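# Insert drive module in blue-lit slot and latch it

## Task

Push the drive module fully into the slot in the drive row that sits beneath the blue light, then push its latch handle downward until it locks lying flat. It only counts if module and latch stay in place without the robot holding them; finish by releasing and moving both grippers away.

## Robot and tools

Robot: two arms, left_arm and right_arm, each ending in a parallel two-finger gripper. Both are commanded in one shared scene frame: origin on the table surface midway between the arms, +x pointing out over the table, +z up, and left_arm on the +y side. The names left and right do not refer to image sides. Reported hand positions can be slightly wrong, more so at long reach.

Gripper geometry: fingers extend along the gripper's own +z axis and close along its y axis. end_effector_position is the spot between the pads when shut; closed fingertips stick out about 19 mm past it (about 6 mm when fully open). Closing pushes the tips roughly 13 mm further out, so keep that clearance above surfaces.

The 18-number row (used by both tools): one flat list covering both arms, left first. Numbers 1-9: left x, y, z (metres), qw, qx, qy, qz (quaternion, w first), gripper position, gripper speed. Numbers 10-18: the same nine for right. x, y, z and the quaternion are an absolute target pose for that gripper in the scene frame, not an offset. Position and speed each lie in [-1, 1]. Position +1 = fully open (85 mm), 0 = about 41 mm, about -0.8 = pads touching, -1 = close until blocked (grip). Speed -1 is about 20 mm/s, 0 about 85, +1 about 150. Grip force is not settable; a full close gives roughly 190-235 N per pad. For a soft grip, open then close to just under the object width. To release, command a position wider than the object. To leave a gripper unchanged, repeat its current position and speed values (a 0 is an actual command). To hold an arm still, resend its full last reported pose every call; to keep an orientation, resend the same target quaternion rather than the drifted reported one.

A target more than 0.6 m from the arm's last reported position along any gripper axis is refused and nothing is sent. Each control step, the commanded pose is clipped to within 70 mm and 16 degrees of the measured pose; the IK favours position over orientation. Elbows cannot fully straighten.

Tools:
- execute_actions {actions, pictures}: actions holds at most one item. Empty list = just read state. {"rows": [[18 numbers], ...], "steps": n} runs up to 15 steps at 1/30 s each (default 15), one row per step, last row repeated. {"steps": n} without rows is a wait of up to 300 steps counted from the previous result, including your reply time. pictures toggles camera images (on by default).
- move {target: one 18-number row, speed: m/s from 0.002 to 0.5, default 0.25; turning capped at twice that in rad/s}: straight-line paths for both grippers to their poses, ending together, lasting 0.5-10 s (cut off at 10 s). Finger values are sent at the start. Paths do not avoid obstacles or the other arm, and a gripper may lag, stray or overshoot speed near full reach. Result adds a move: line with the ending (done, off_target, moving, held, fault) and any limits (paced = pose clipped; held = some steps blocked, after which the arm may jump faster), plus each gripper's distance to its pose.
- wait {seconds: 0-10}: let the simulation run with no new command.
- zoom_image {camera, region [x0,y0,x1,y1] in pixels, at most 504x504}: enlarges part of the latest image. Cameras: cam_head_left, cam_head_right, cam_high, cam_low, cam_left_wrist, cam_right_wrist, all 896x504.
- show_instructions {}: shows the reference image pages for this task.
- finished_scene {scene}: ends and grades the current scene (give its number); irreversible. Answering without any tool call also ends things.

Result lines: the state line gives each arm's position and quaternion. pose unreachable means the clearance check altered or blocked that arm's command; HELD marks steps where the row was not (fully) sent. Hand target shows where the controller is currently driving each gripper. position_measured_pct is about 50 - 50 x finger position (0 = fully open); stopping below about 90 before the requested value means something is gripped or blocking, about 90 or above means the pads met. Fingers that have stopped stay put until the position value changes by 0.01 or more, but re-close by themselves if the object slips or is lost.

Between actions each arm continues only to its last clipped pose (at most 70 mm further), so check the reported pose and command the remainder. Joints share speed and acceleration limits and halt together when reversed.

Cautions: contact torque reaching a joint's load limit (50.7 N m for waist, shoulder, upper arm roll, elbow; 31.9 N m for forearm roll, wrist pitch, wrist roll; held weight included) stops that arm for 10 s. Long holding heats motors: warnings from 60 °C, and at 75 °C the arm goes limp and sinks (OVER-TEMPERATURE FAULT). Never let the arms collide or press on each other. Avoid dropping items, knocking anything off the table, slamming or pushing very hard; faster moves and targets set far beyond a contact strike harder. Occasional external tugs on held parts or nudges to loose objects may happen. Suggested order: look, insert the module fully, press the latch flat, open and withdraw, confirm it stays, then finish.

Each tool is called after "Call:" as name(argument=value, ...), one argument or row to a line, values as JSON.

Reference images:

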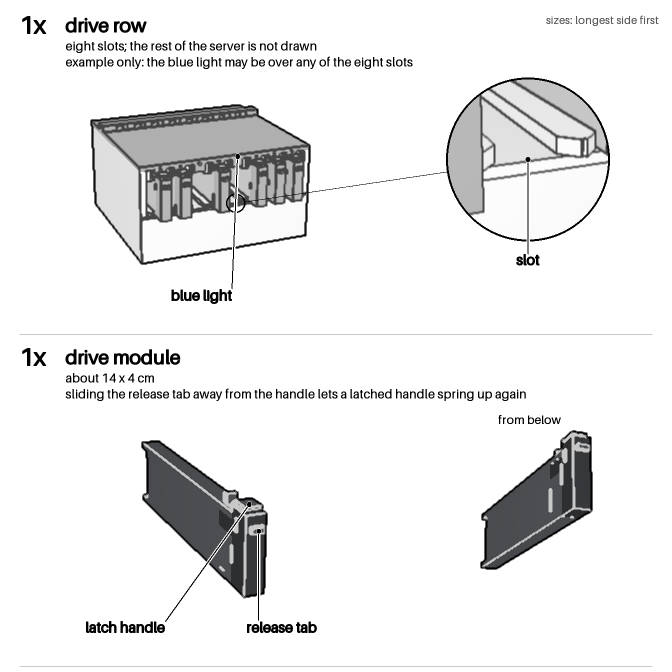

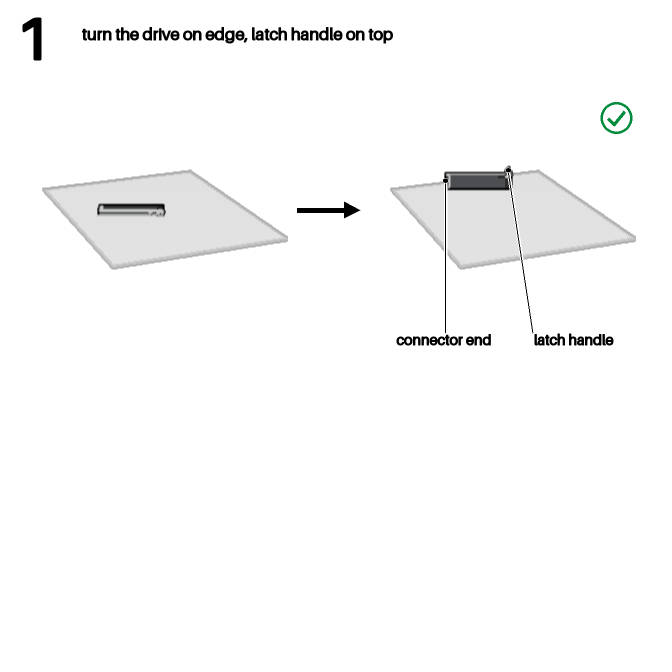

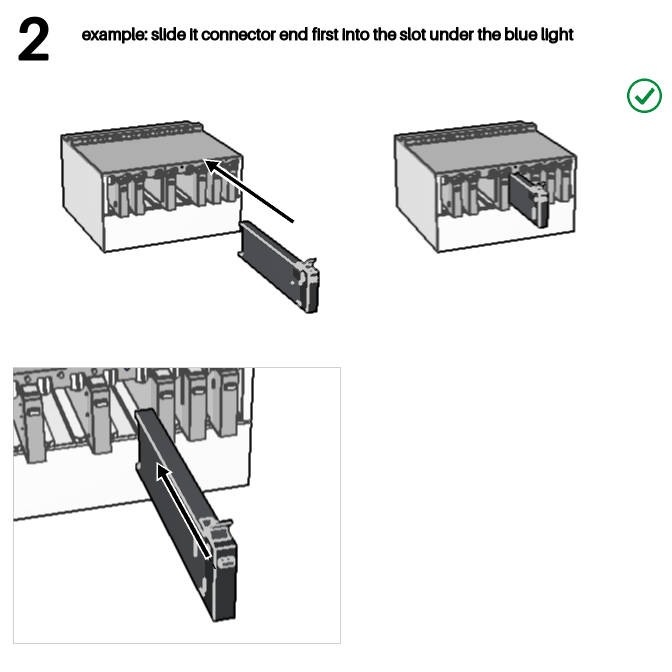

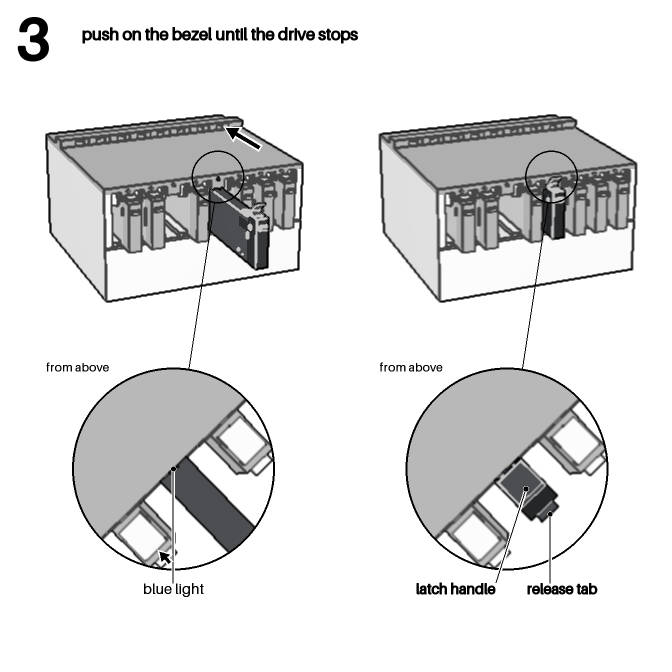

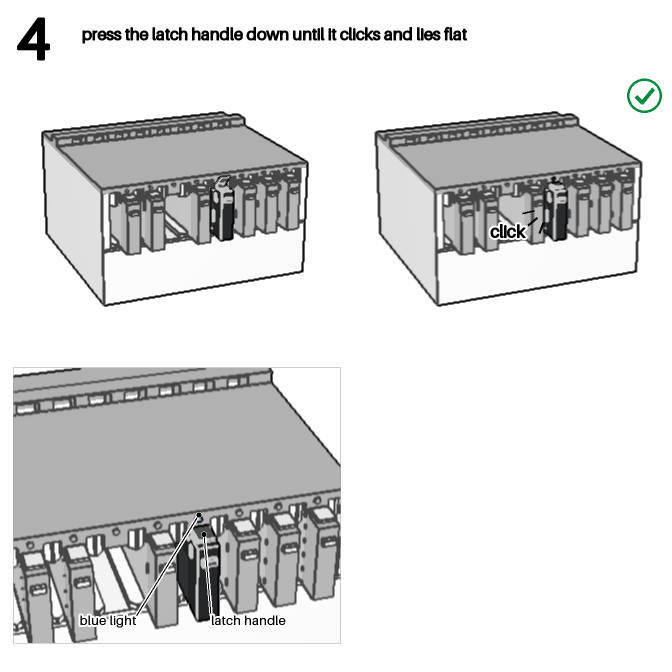

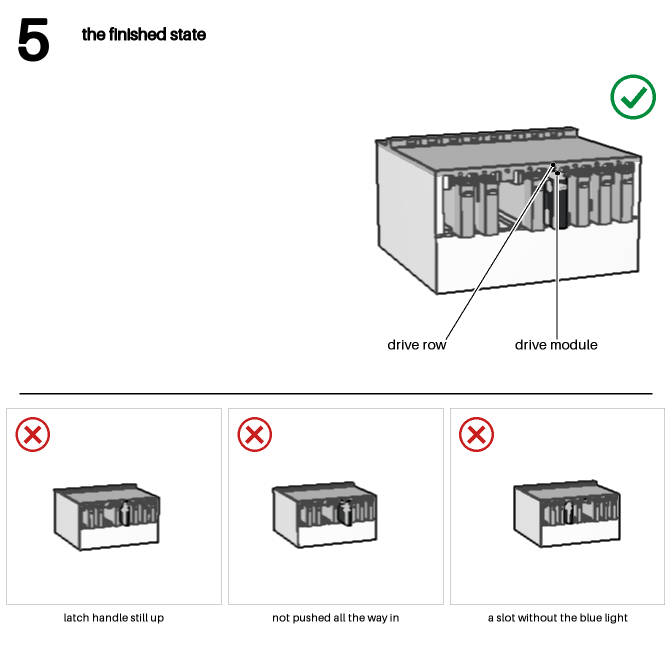

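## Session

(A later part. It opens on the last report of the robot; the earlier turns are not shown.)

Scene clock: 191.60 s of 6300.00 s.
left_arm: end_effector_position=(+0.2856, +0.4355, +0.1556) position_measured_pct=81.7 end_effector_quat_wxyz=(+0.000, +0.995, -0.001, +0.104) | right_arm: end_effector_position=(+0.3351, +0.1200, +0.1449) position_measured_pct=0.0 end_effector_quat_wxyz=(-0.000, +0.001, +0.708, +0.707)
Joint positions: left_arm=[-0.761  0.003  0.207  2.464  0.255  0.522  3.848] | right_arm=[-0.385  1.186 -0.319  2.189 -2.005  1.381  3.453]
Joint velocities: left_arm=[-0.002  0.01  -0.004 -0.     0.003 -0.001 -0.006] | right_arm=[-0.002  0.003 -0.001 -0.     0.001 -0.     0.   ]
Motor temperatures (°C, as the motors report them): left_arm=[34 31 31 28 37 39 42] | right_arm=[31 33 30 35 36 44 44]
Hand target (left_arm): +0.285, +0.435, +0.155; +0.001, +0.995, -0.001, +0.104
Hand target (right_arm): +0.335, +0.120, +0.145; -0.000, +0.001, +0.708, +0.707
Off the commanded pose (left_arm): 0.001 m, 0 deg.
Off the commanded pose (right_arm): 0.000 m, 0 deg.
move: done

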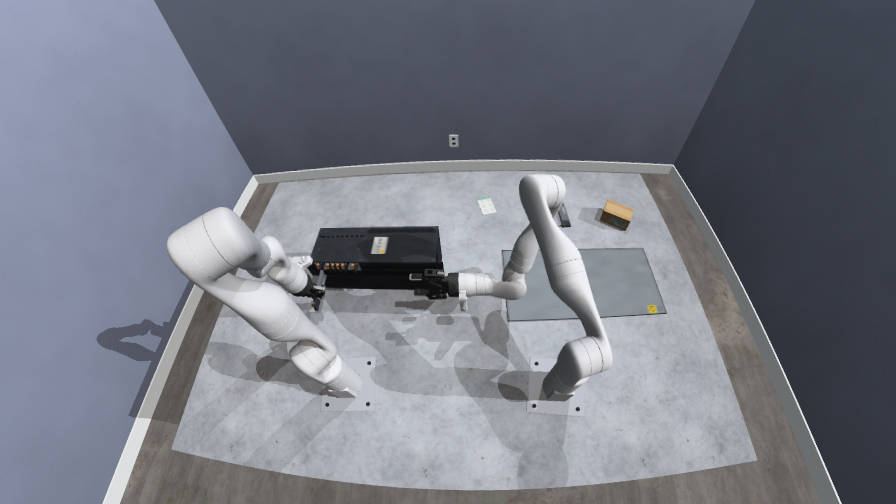

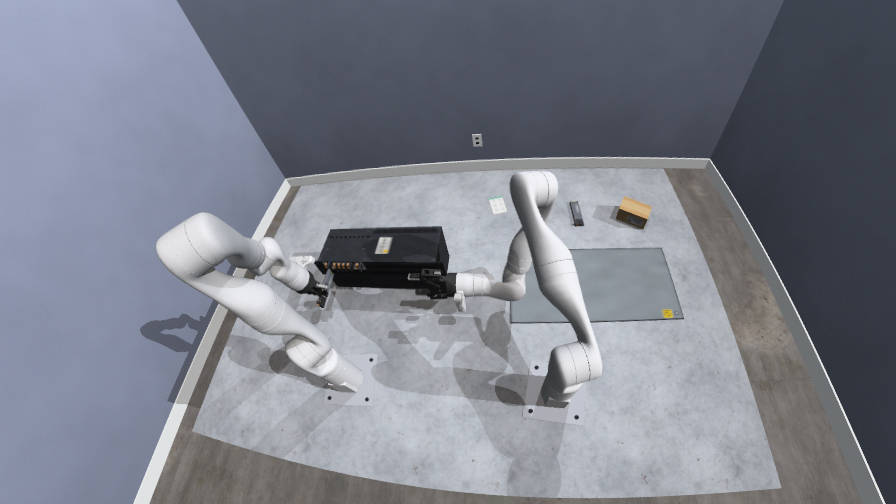

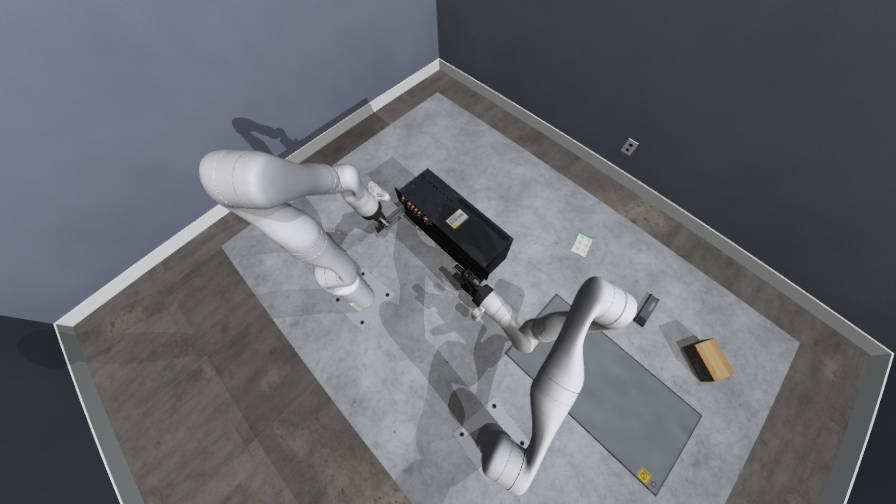

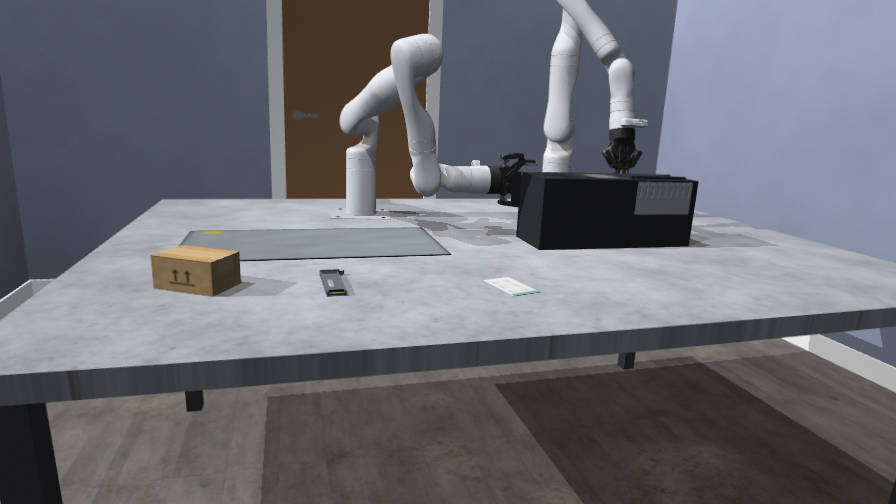

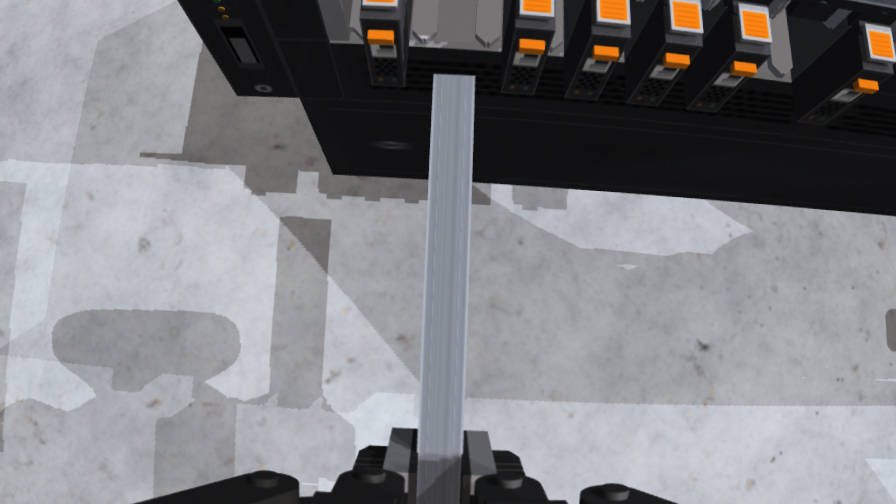

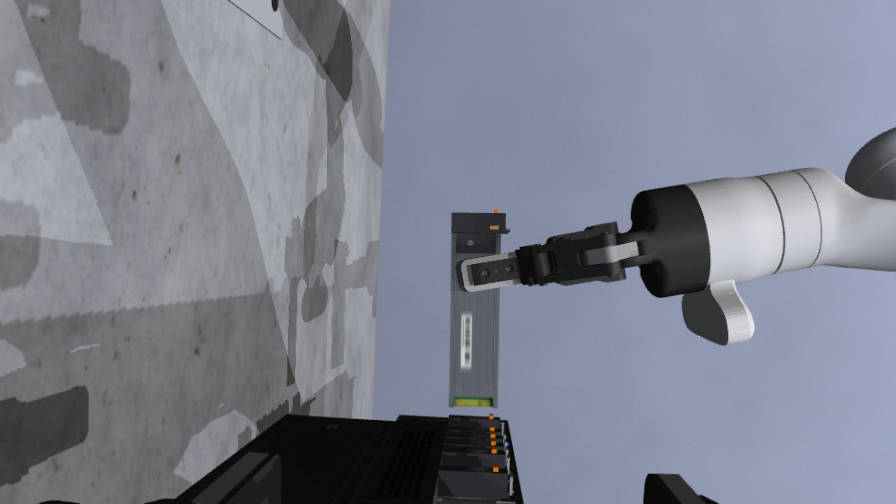

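Call:
move(
  target=[0.304,0.4372,0.1545,0.0012,0.9945,-0.0113,0.1045,-0.72,-0.5,0.335,0.12,0.145,0,0,0.7071,0.7071,1,0],
  speed=0.03,
)

Call:
zoom_image(
  camera="cam_left_wrist",
  region=[300,0,620,200],
)

Call:
zoom_image(
  camera="cam_right_wrist",
  region=[400,340,560,500],
)

Scene clock: 202.57 s of 6300.00 s.
left_arm: end_effector_position=(+0.3040, +0.4373, +0.1546) position_measured_pct=81.7 end_effector_quat_wxyz=(+0.001, +0.994, -0.011, +0.105) | right_arm: end_effector_position=(+0.3350, +0.1200, +0.1450) position_measured_pct=0.0 end_effector_quat_wxyz=(+0.000, +0.000, +0.707, +0.707)
Joint positions: left_arm=[-0.734  0.047  0.23   2.424  0.229  0.511  3.896] | right_arm=[-0.385  1.187 -0.319  2.188 -2.003  1.382  3.454]
Joint velocities: left_arm=[ 0.003  0.006  0.004 -0.001 -0.003 -0.     0.003] | right_arm=[-0.001  0.001 -0.001  0.    -0.     0.     0.   ]
Motor temperatures (°C, as the motors report them): left_arm=[34 31 31 28 37 39 42] | right_arm=[31 33 30 35 36 44 44]
Hand target (left_arm): +0.304, +0.437, +0.155; +0.001, +0.994, -0.011, +0.105
Hand target (right_arm): +0.335, +0.120, +0.145; +0.000, +0.000, +0.707, +0.707
Off the commanded pose (left_arm): 0.000 m, 0 deg.
Off the commanded pose (right_arm): 0.000 m, 0 deg.
After step 90, 7.07 s passed at rest.
move: done

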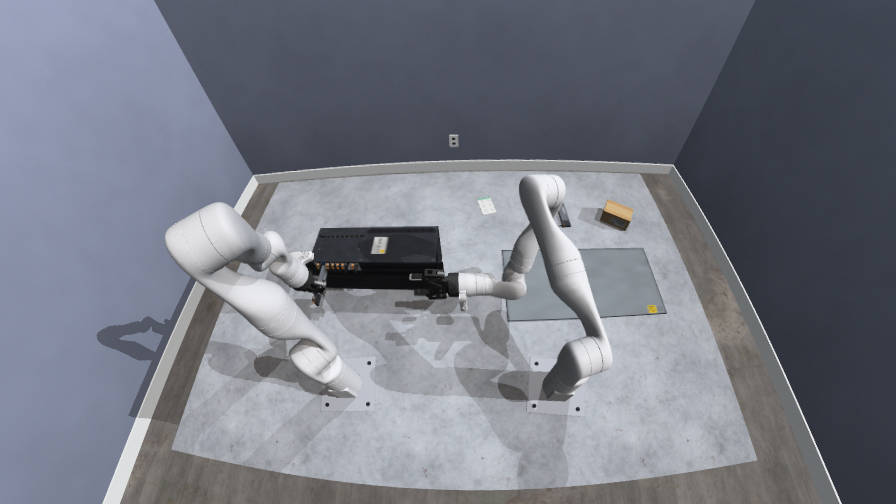

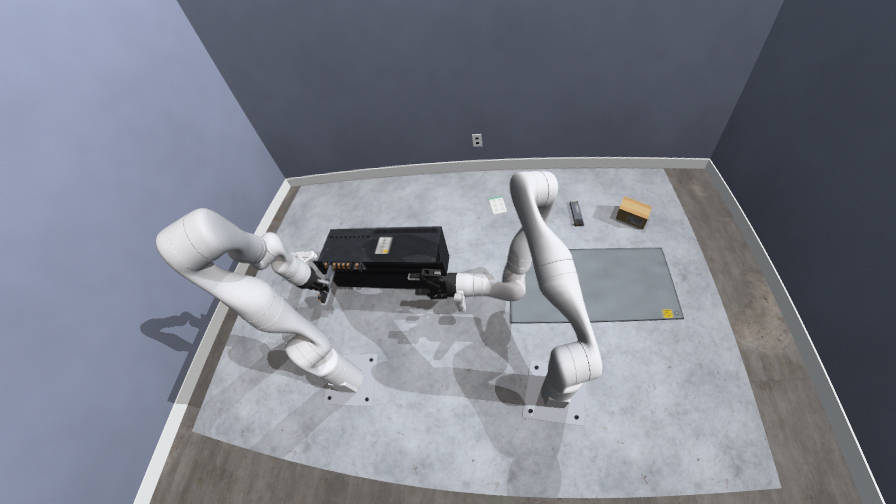

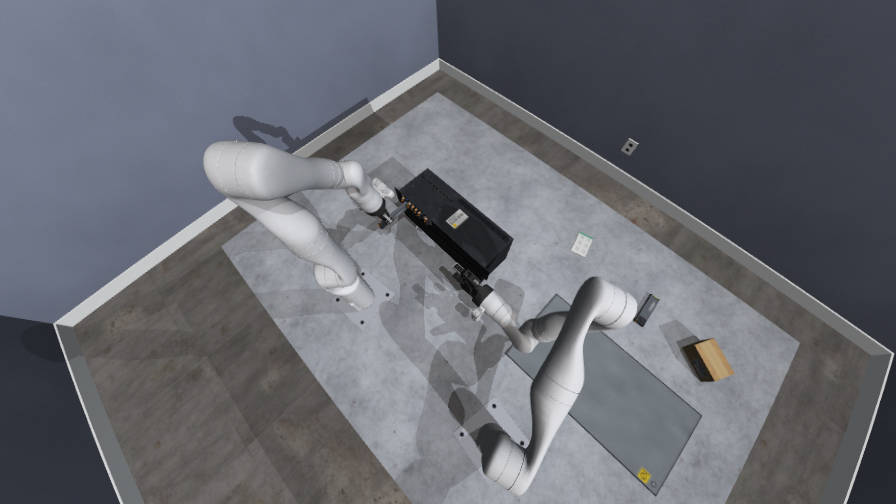

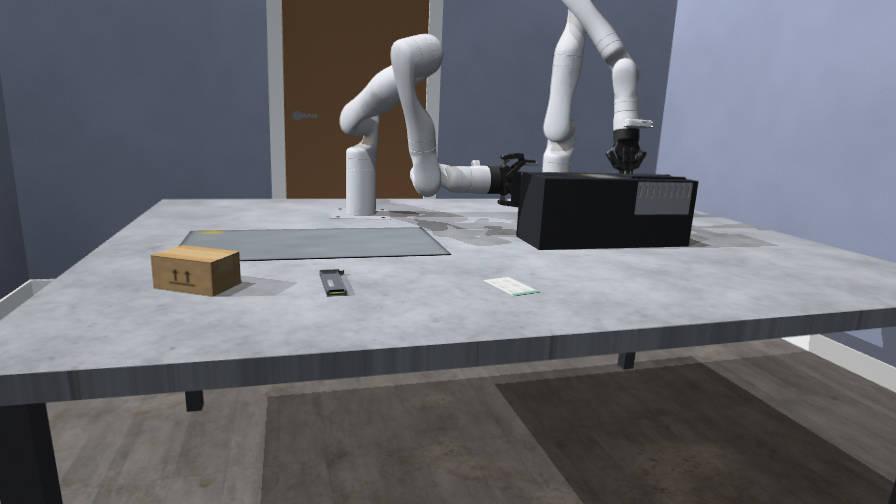

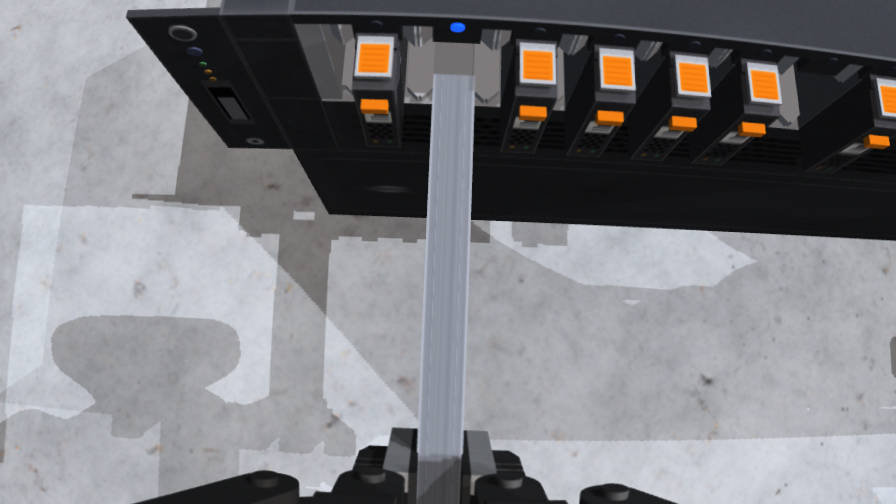

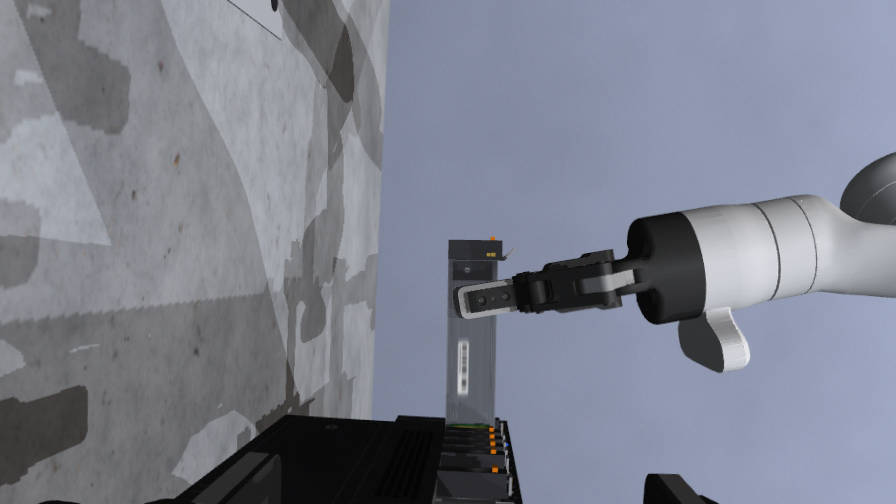

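Region (300, 0, 620, 200) of cam_left_wrist's 896x504 image, scaled by 1.575; it fills the top 315 rows of this view, and the rest is white.

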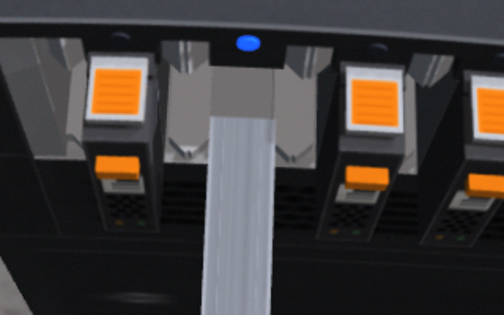

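Region (400, 340, 560, 500) of cam_right_wrist's 896x504 image, scaled by 3.150.

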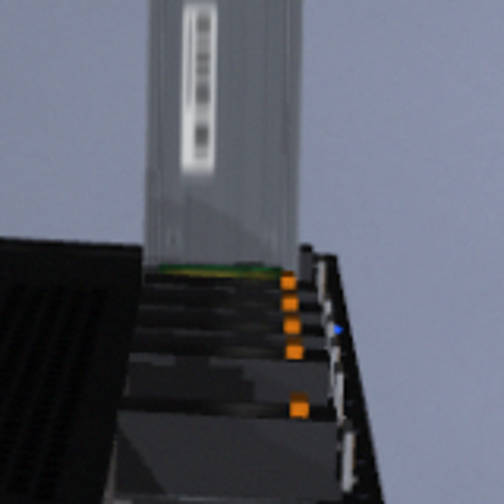

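Looks aligned; slightly higher for safety.

Call:
move(
  target=[0.33,0.4364,0.155,0.0012,0.9945,-0.0113,0.1045,-0.72,-0.5,0.335,0.12,0.145,0,0,0.7071,0.7071,1,0],
  speed=0.012,
)

Scene clock: 211.10 s of 6300.00 s.
left_arm: end_effector_position=(+0.3133, +0.4349, +0.1506) position_measured_pct=81.7 end_effector_quat_wxyz=(+0.007, +0.996, -0.004, +0.089) | right_arm: end_effector_position=(+0.3350, +0.1200, +0.1450) position_measured_pct=0.0 end_effector_quat_wxyz=(+0.000, -0.000, +0.707, +0.707)
Joint positions: left_arm=[-0.687  0.093  0.234  2.386  0.168  0.527  4.013] | right_arm=[-0.385  1.187 -0.319  2.188 -2.003  1.382  3.454]
Joint velocities: left_arm=[ 0.003  0.    -0.003  0.    -0.001  0.001  0.002] | right_arm=[ 0.001  0.001 -0.001  0.     0.     0.     0.   ]
Motor temperatures (°C, as the motors report them): left_arm=[34 31 31 28 37 39 42] | right_arm=[31 33 30 35 36 44 44]
Hand target (left_arm): +0.330, +0.436, +0.155; +0.001, +0.994, -0.011, +0.105
Hand target (right_arm): +0.335, +0.120, +0.145; +0.000, -0.000, +0.707, +0.707
Off the commanded pose (left_arm): 0.017 m, 2 deg.
Off the commanded pose (right_arm): 0.000 m, 0 deg.
After step 90, 3.13 s passed at rest.
move: off_target (left_arm)

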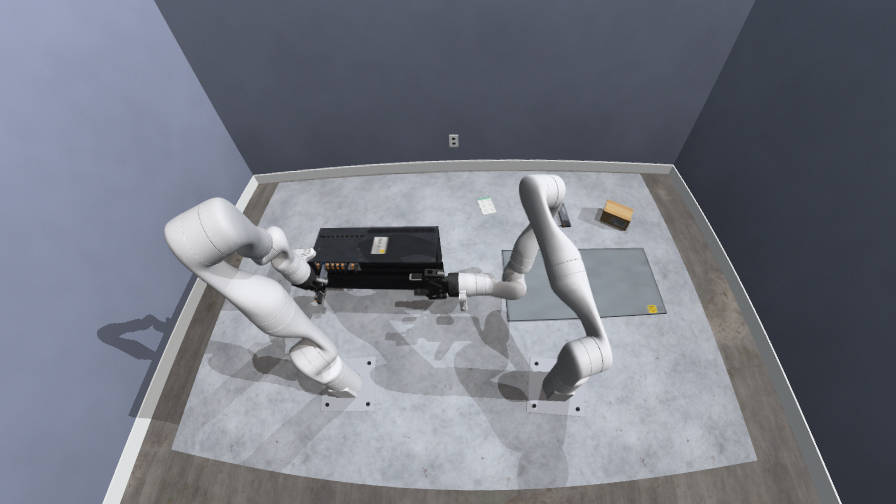

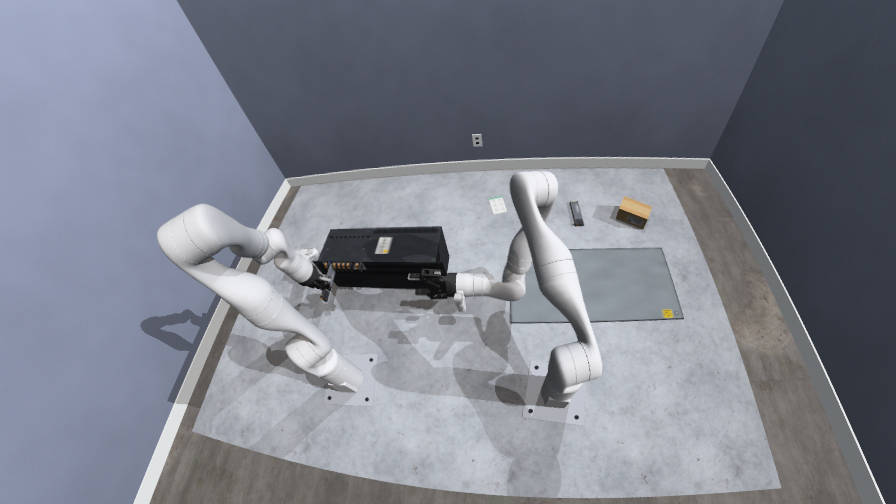

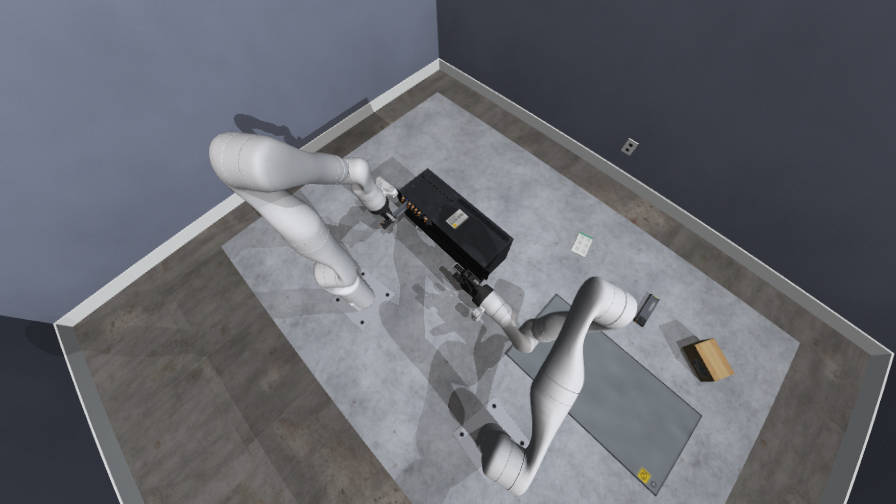

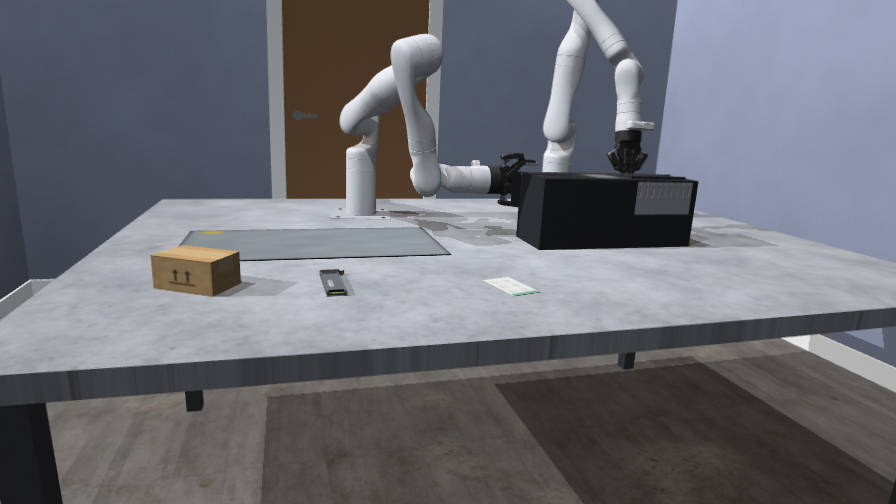

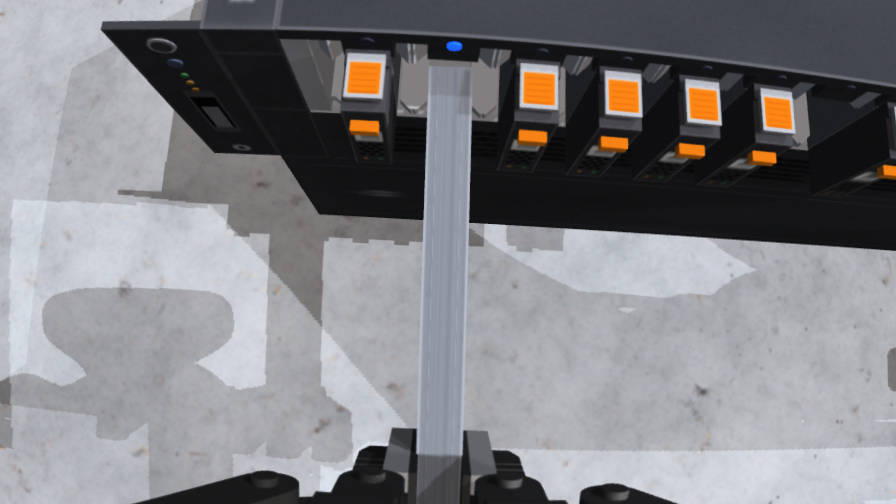

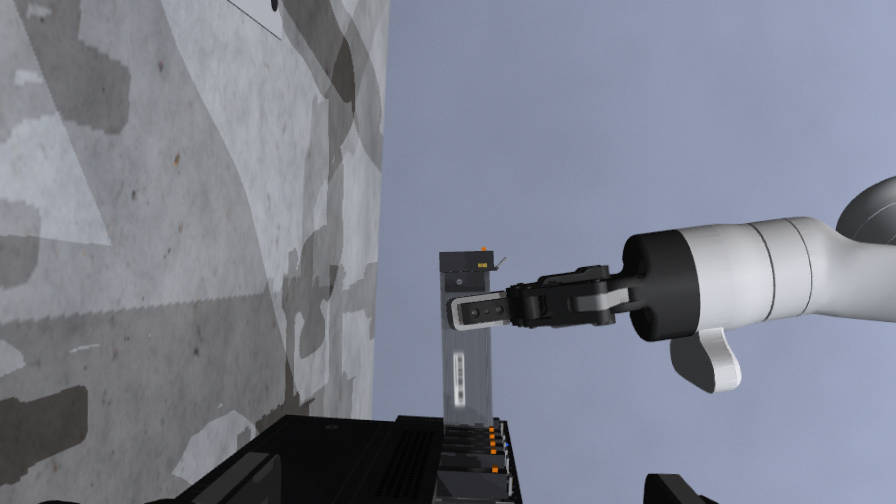

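Call:
move(
  target=[0.292,0.4375,0.156,0.0008,0.9972,-0.0113,0.074,-0.72,-0.5,0.335,0.12,0.145,0,0,0.7071,0.7071,1,0],
  speed=0.03,
)

Call:
zoom_image(
  camera="cam_right_wrist",
  region=[350,200,610,460],
)

Scene clock: 220.63 s of 6300.00 s.
left_arm: end_effector_position=(+0.2920, +0.4375, +0.1559) position_measured_pct=81.7 end_effector_quat_wxyz=(+0.001, +0.997, -0.011, +0.074) | right_arm: end_effector_position=(+0.3350, +0.1200, +0.1450) position_measured_pct=0.0 end_effector_quat_wxyz=(+0.000, -0.000, +0.707, +0.707)
Joint positions: left_arm=[-0.707  0.048  0.22   2.4    0.136  0.578  3.996] | right_arm=[-0.385  1.187 -0.319  2.188 -2.003  1.382  3.454]
Joint velocities: left_arm=[-0.001 -0.003 -0.002 -0.002 -0.     0.002 -0.001] | right_arm=[-0.001 -0.     0.     0.     0.001 -0.    -0.   ]
Motor temperatures (°C, as the motors report them): left_arm=[34 31 31 29 37 39 42] | right_arm=[31 33 30 35 36 44 44]
Hand target (left_arm): +0.292, +0.438, +0.156; +0.001, +0.997, -0.011, +0.074
Hand target (right_arm): +0.335, +0.120, +0.145; -0.000, -0.000, +0.707, +0.707
Off the commanded pose (left_arm): 0.000 m, 0 deg.
Off the commanded pose (right_arm): 0.000 m, 0 deg.
After step 90, 5.53 s passed at rest.
move: done

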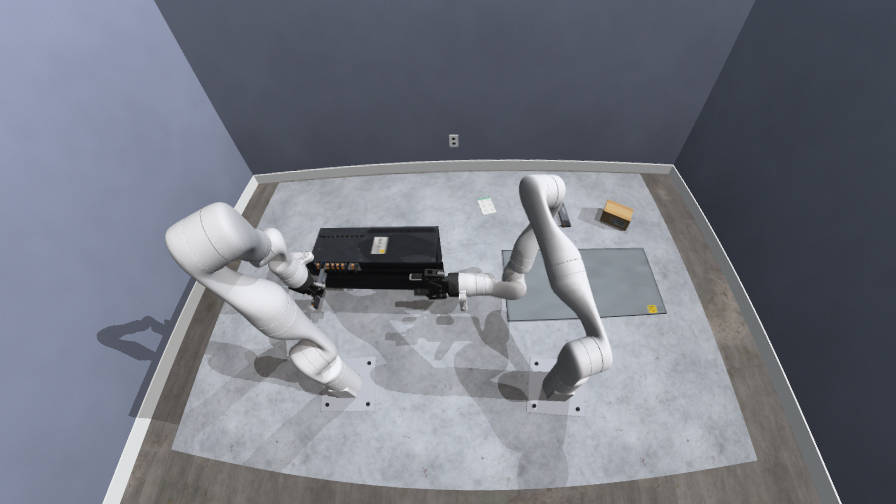

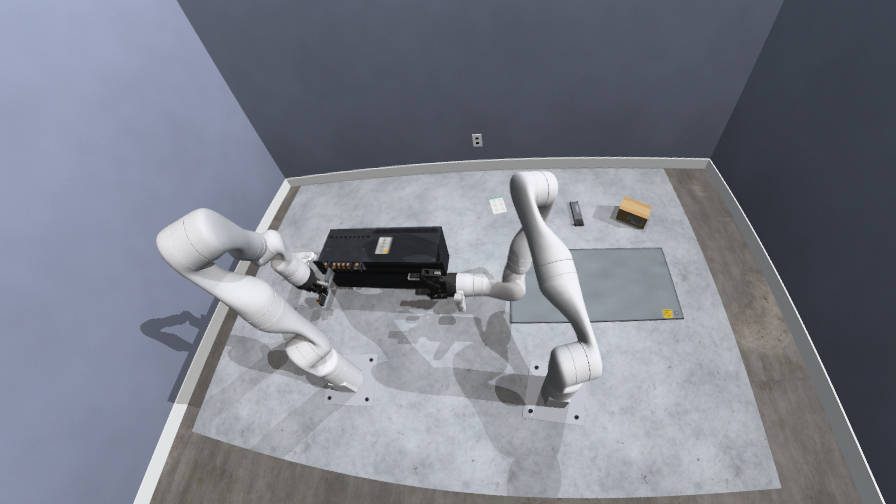

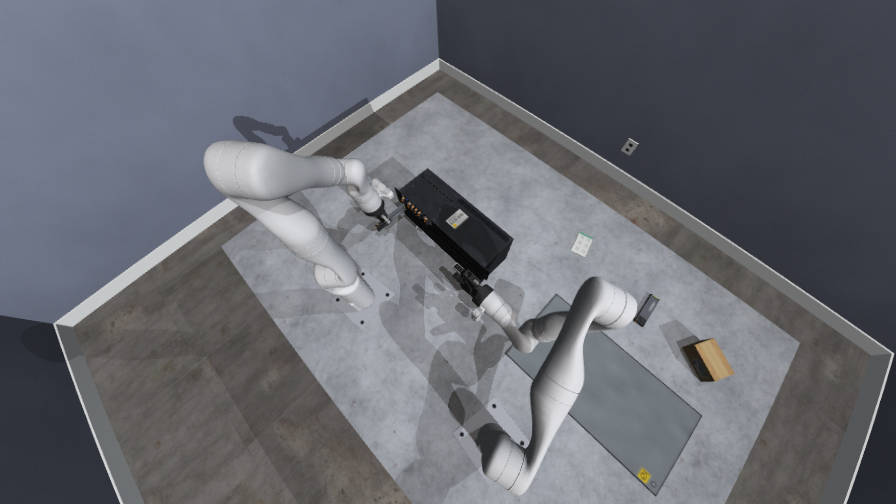

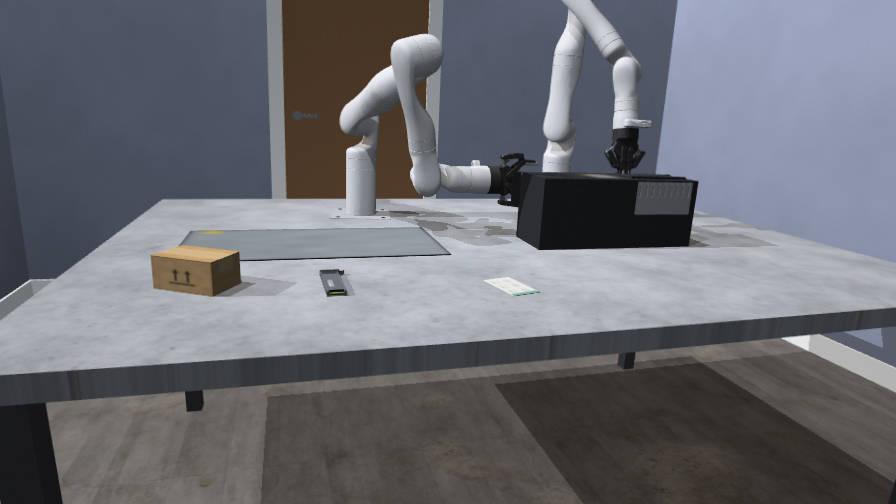

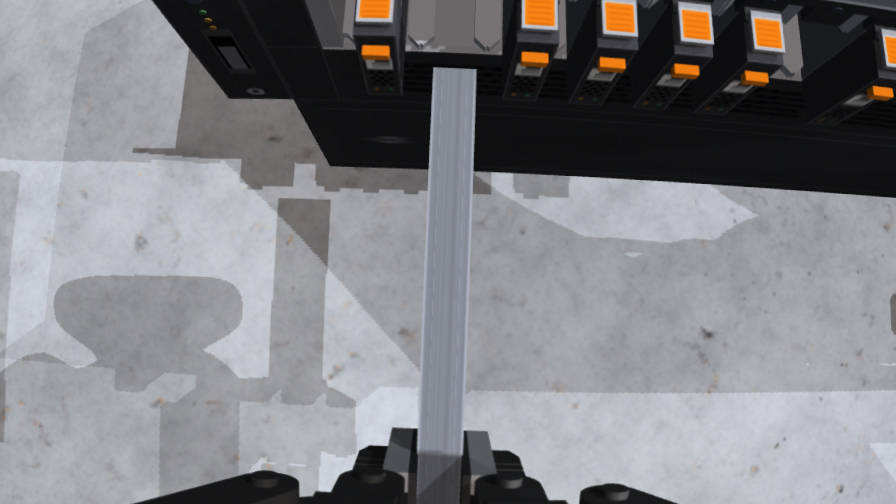

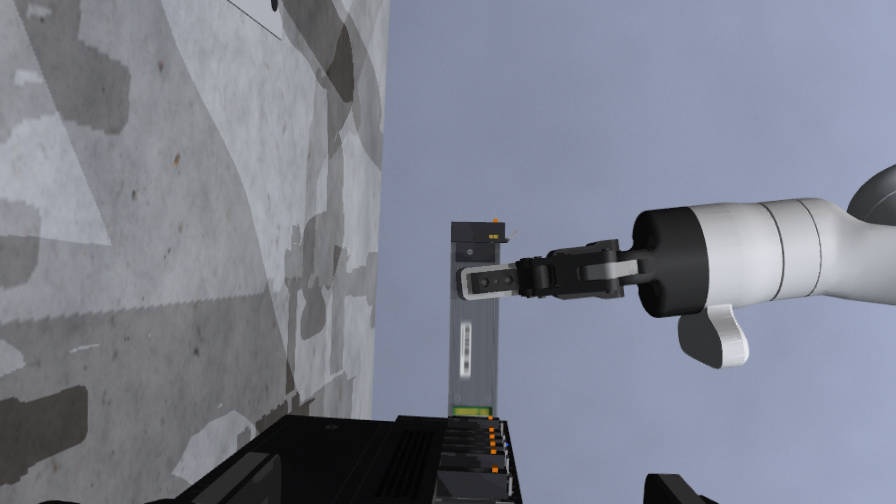

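Region (350, 200, 610, 460) of cam_right_wrist's 896x504 image, scaled by 1.938.

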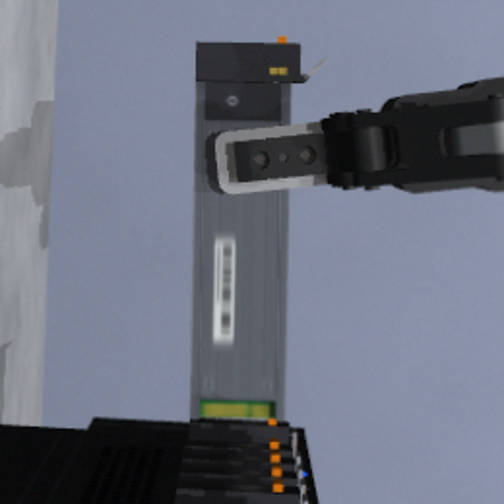

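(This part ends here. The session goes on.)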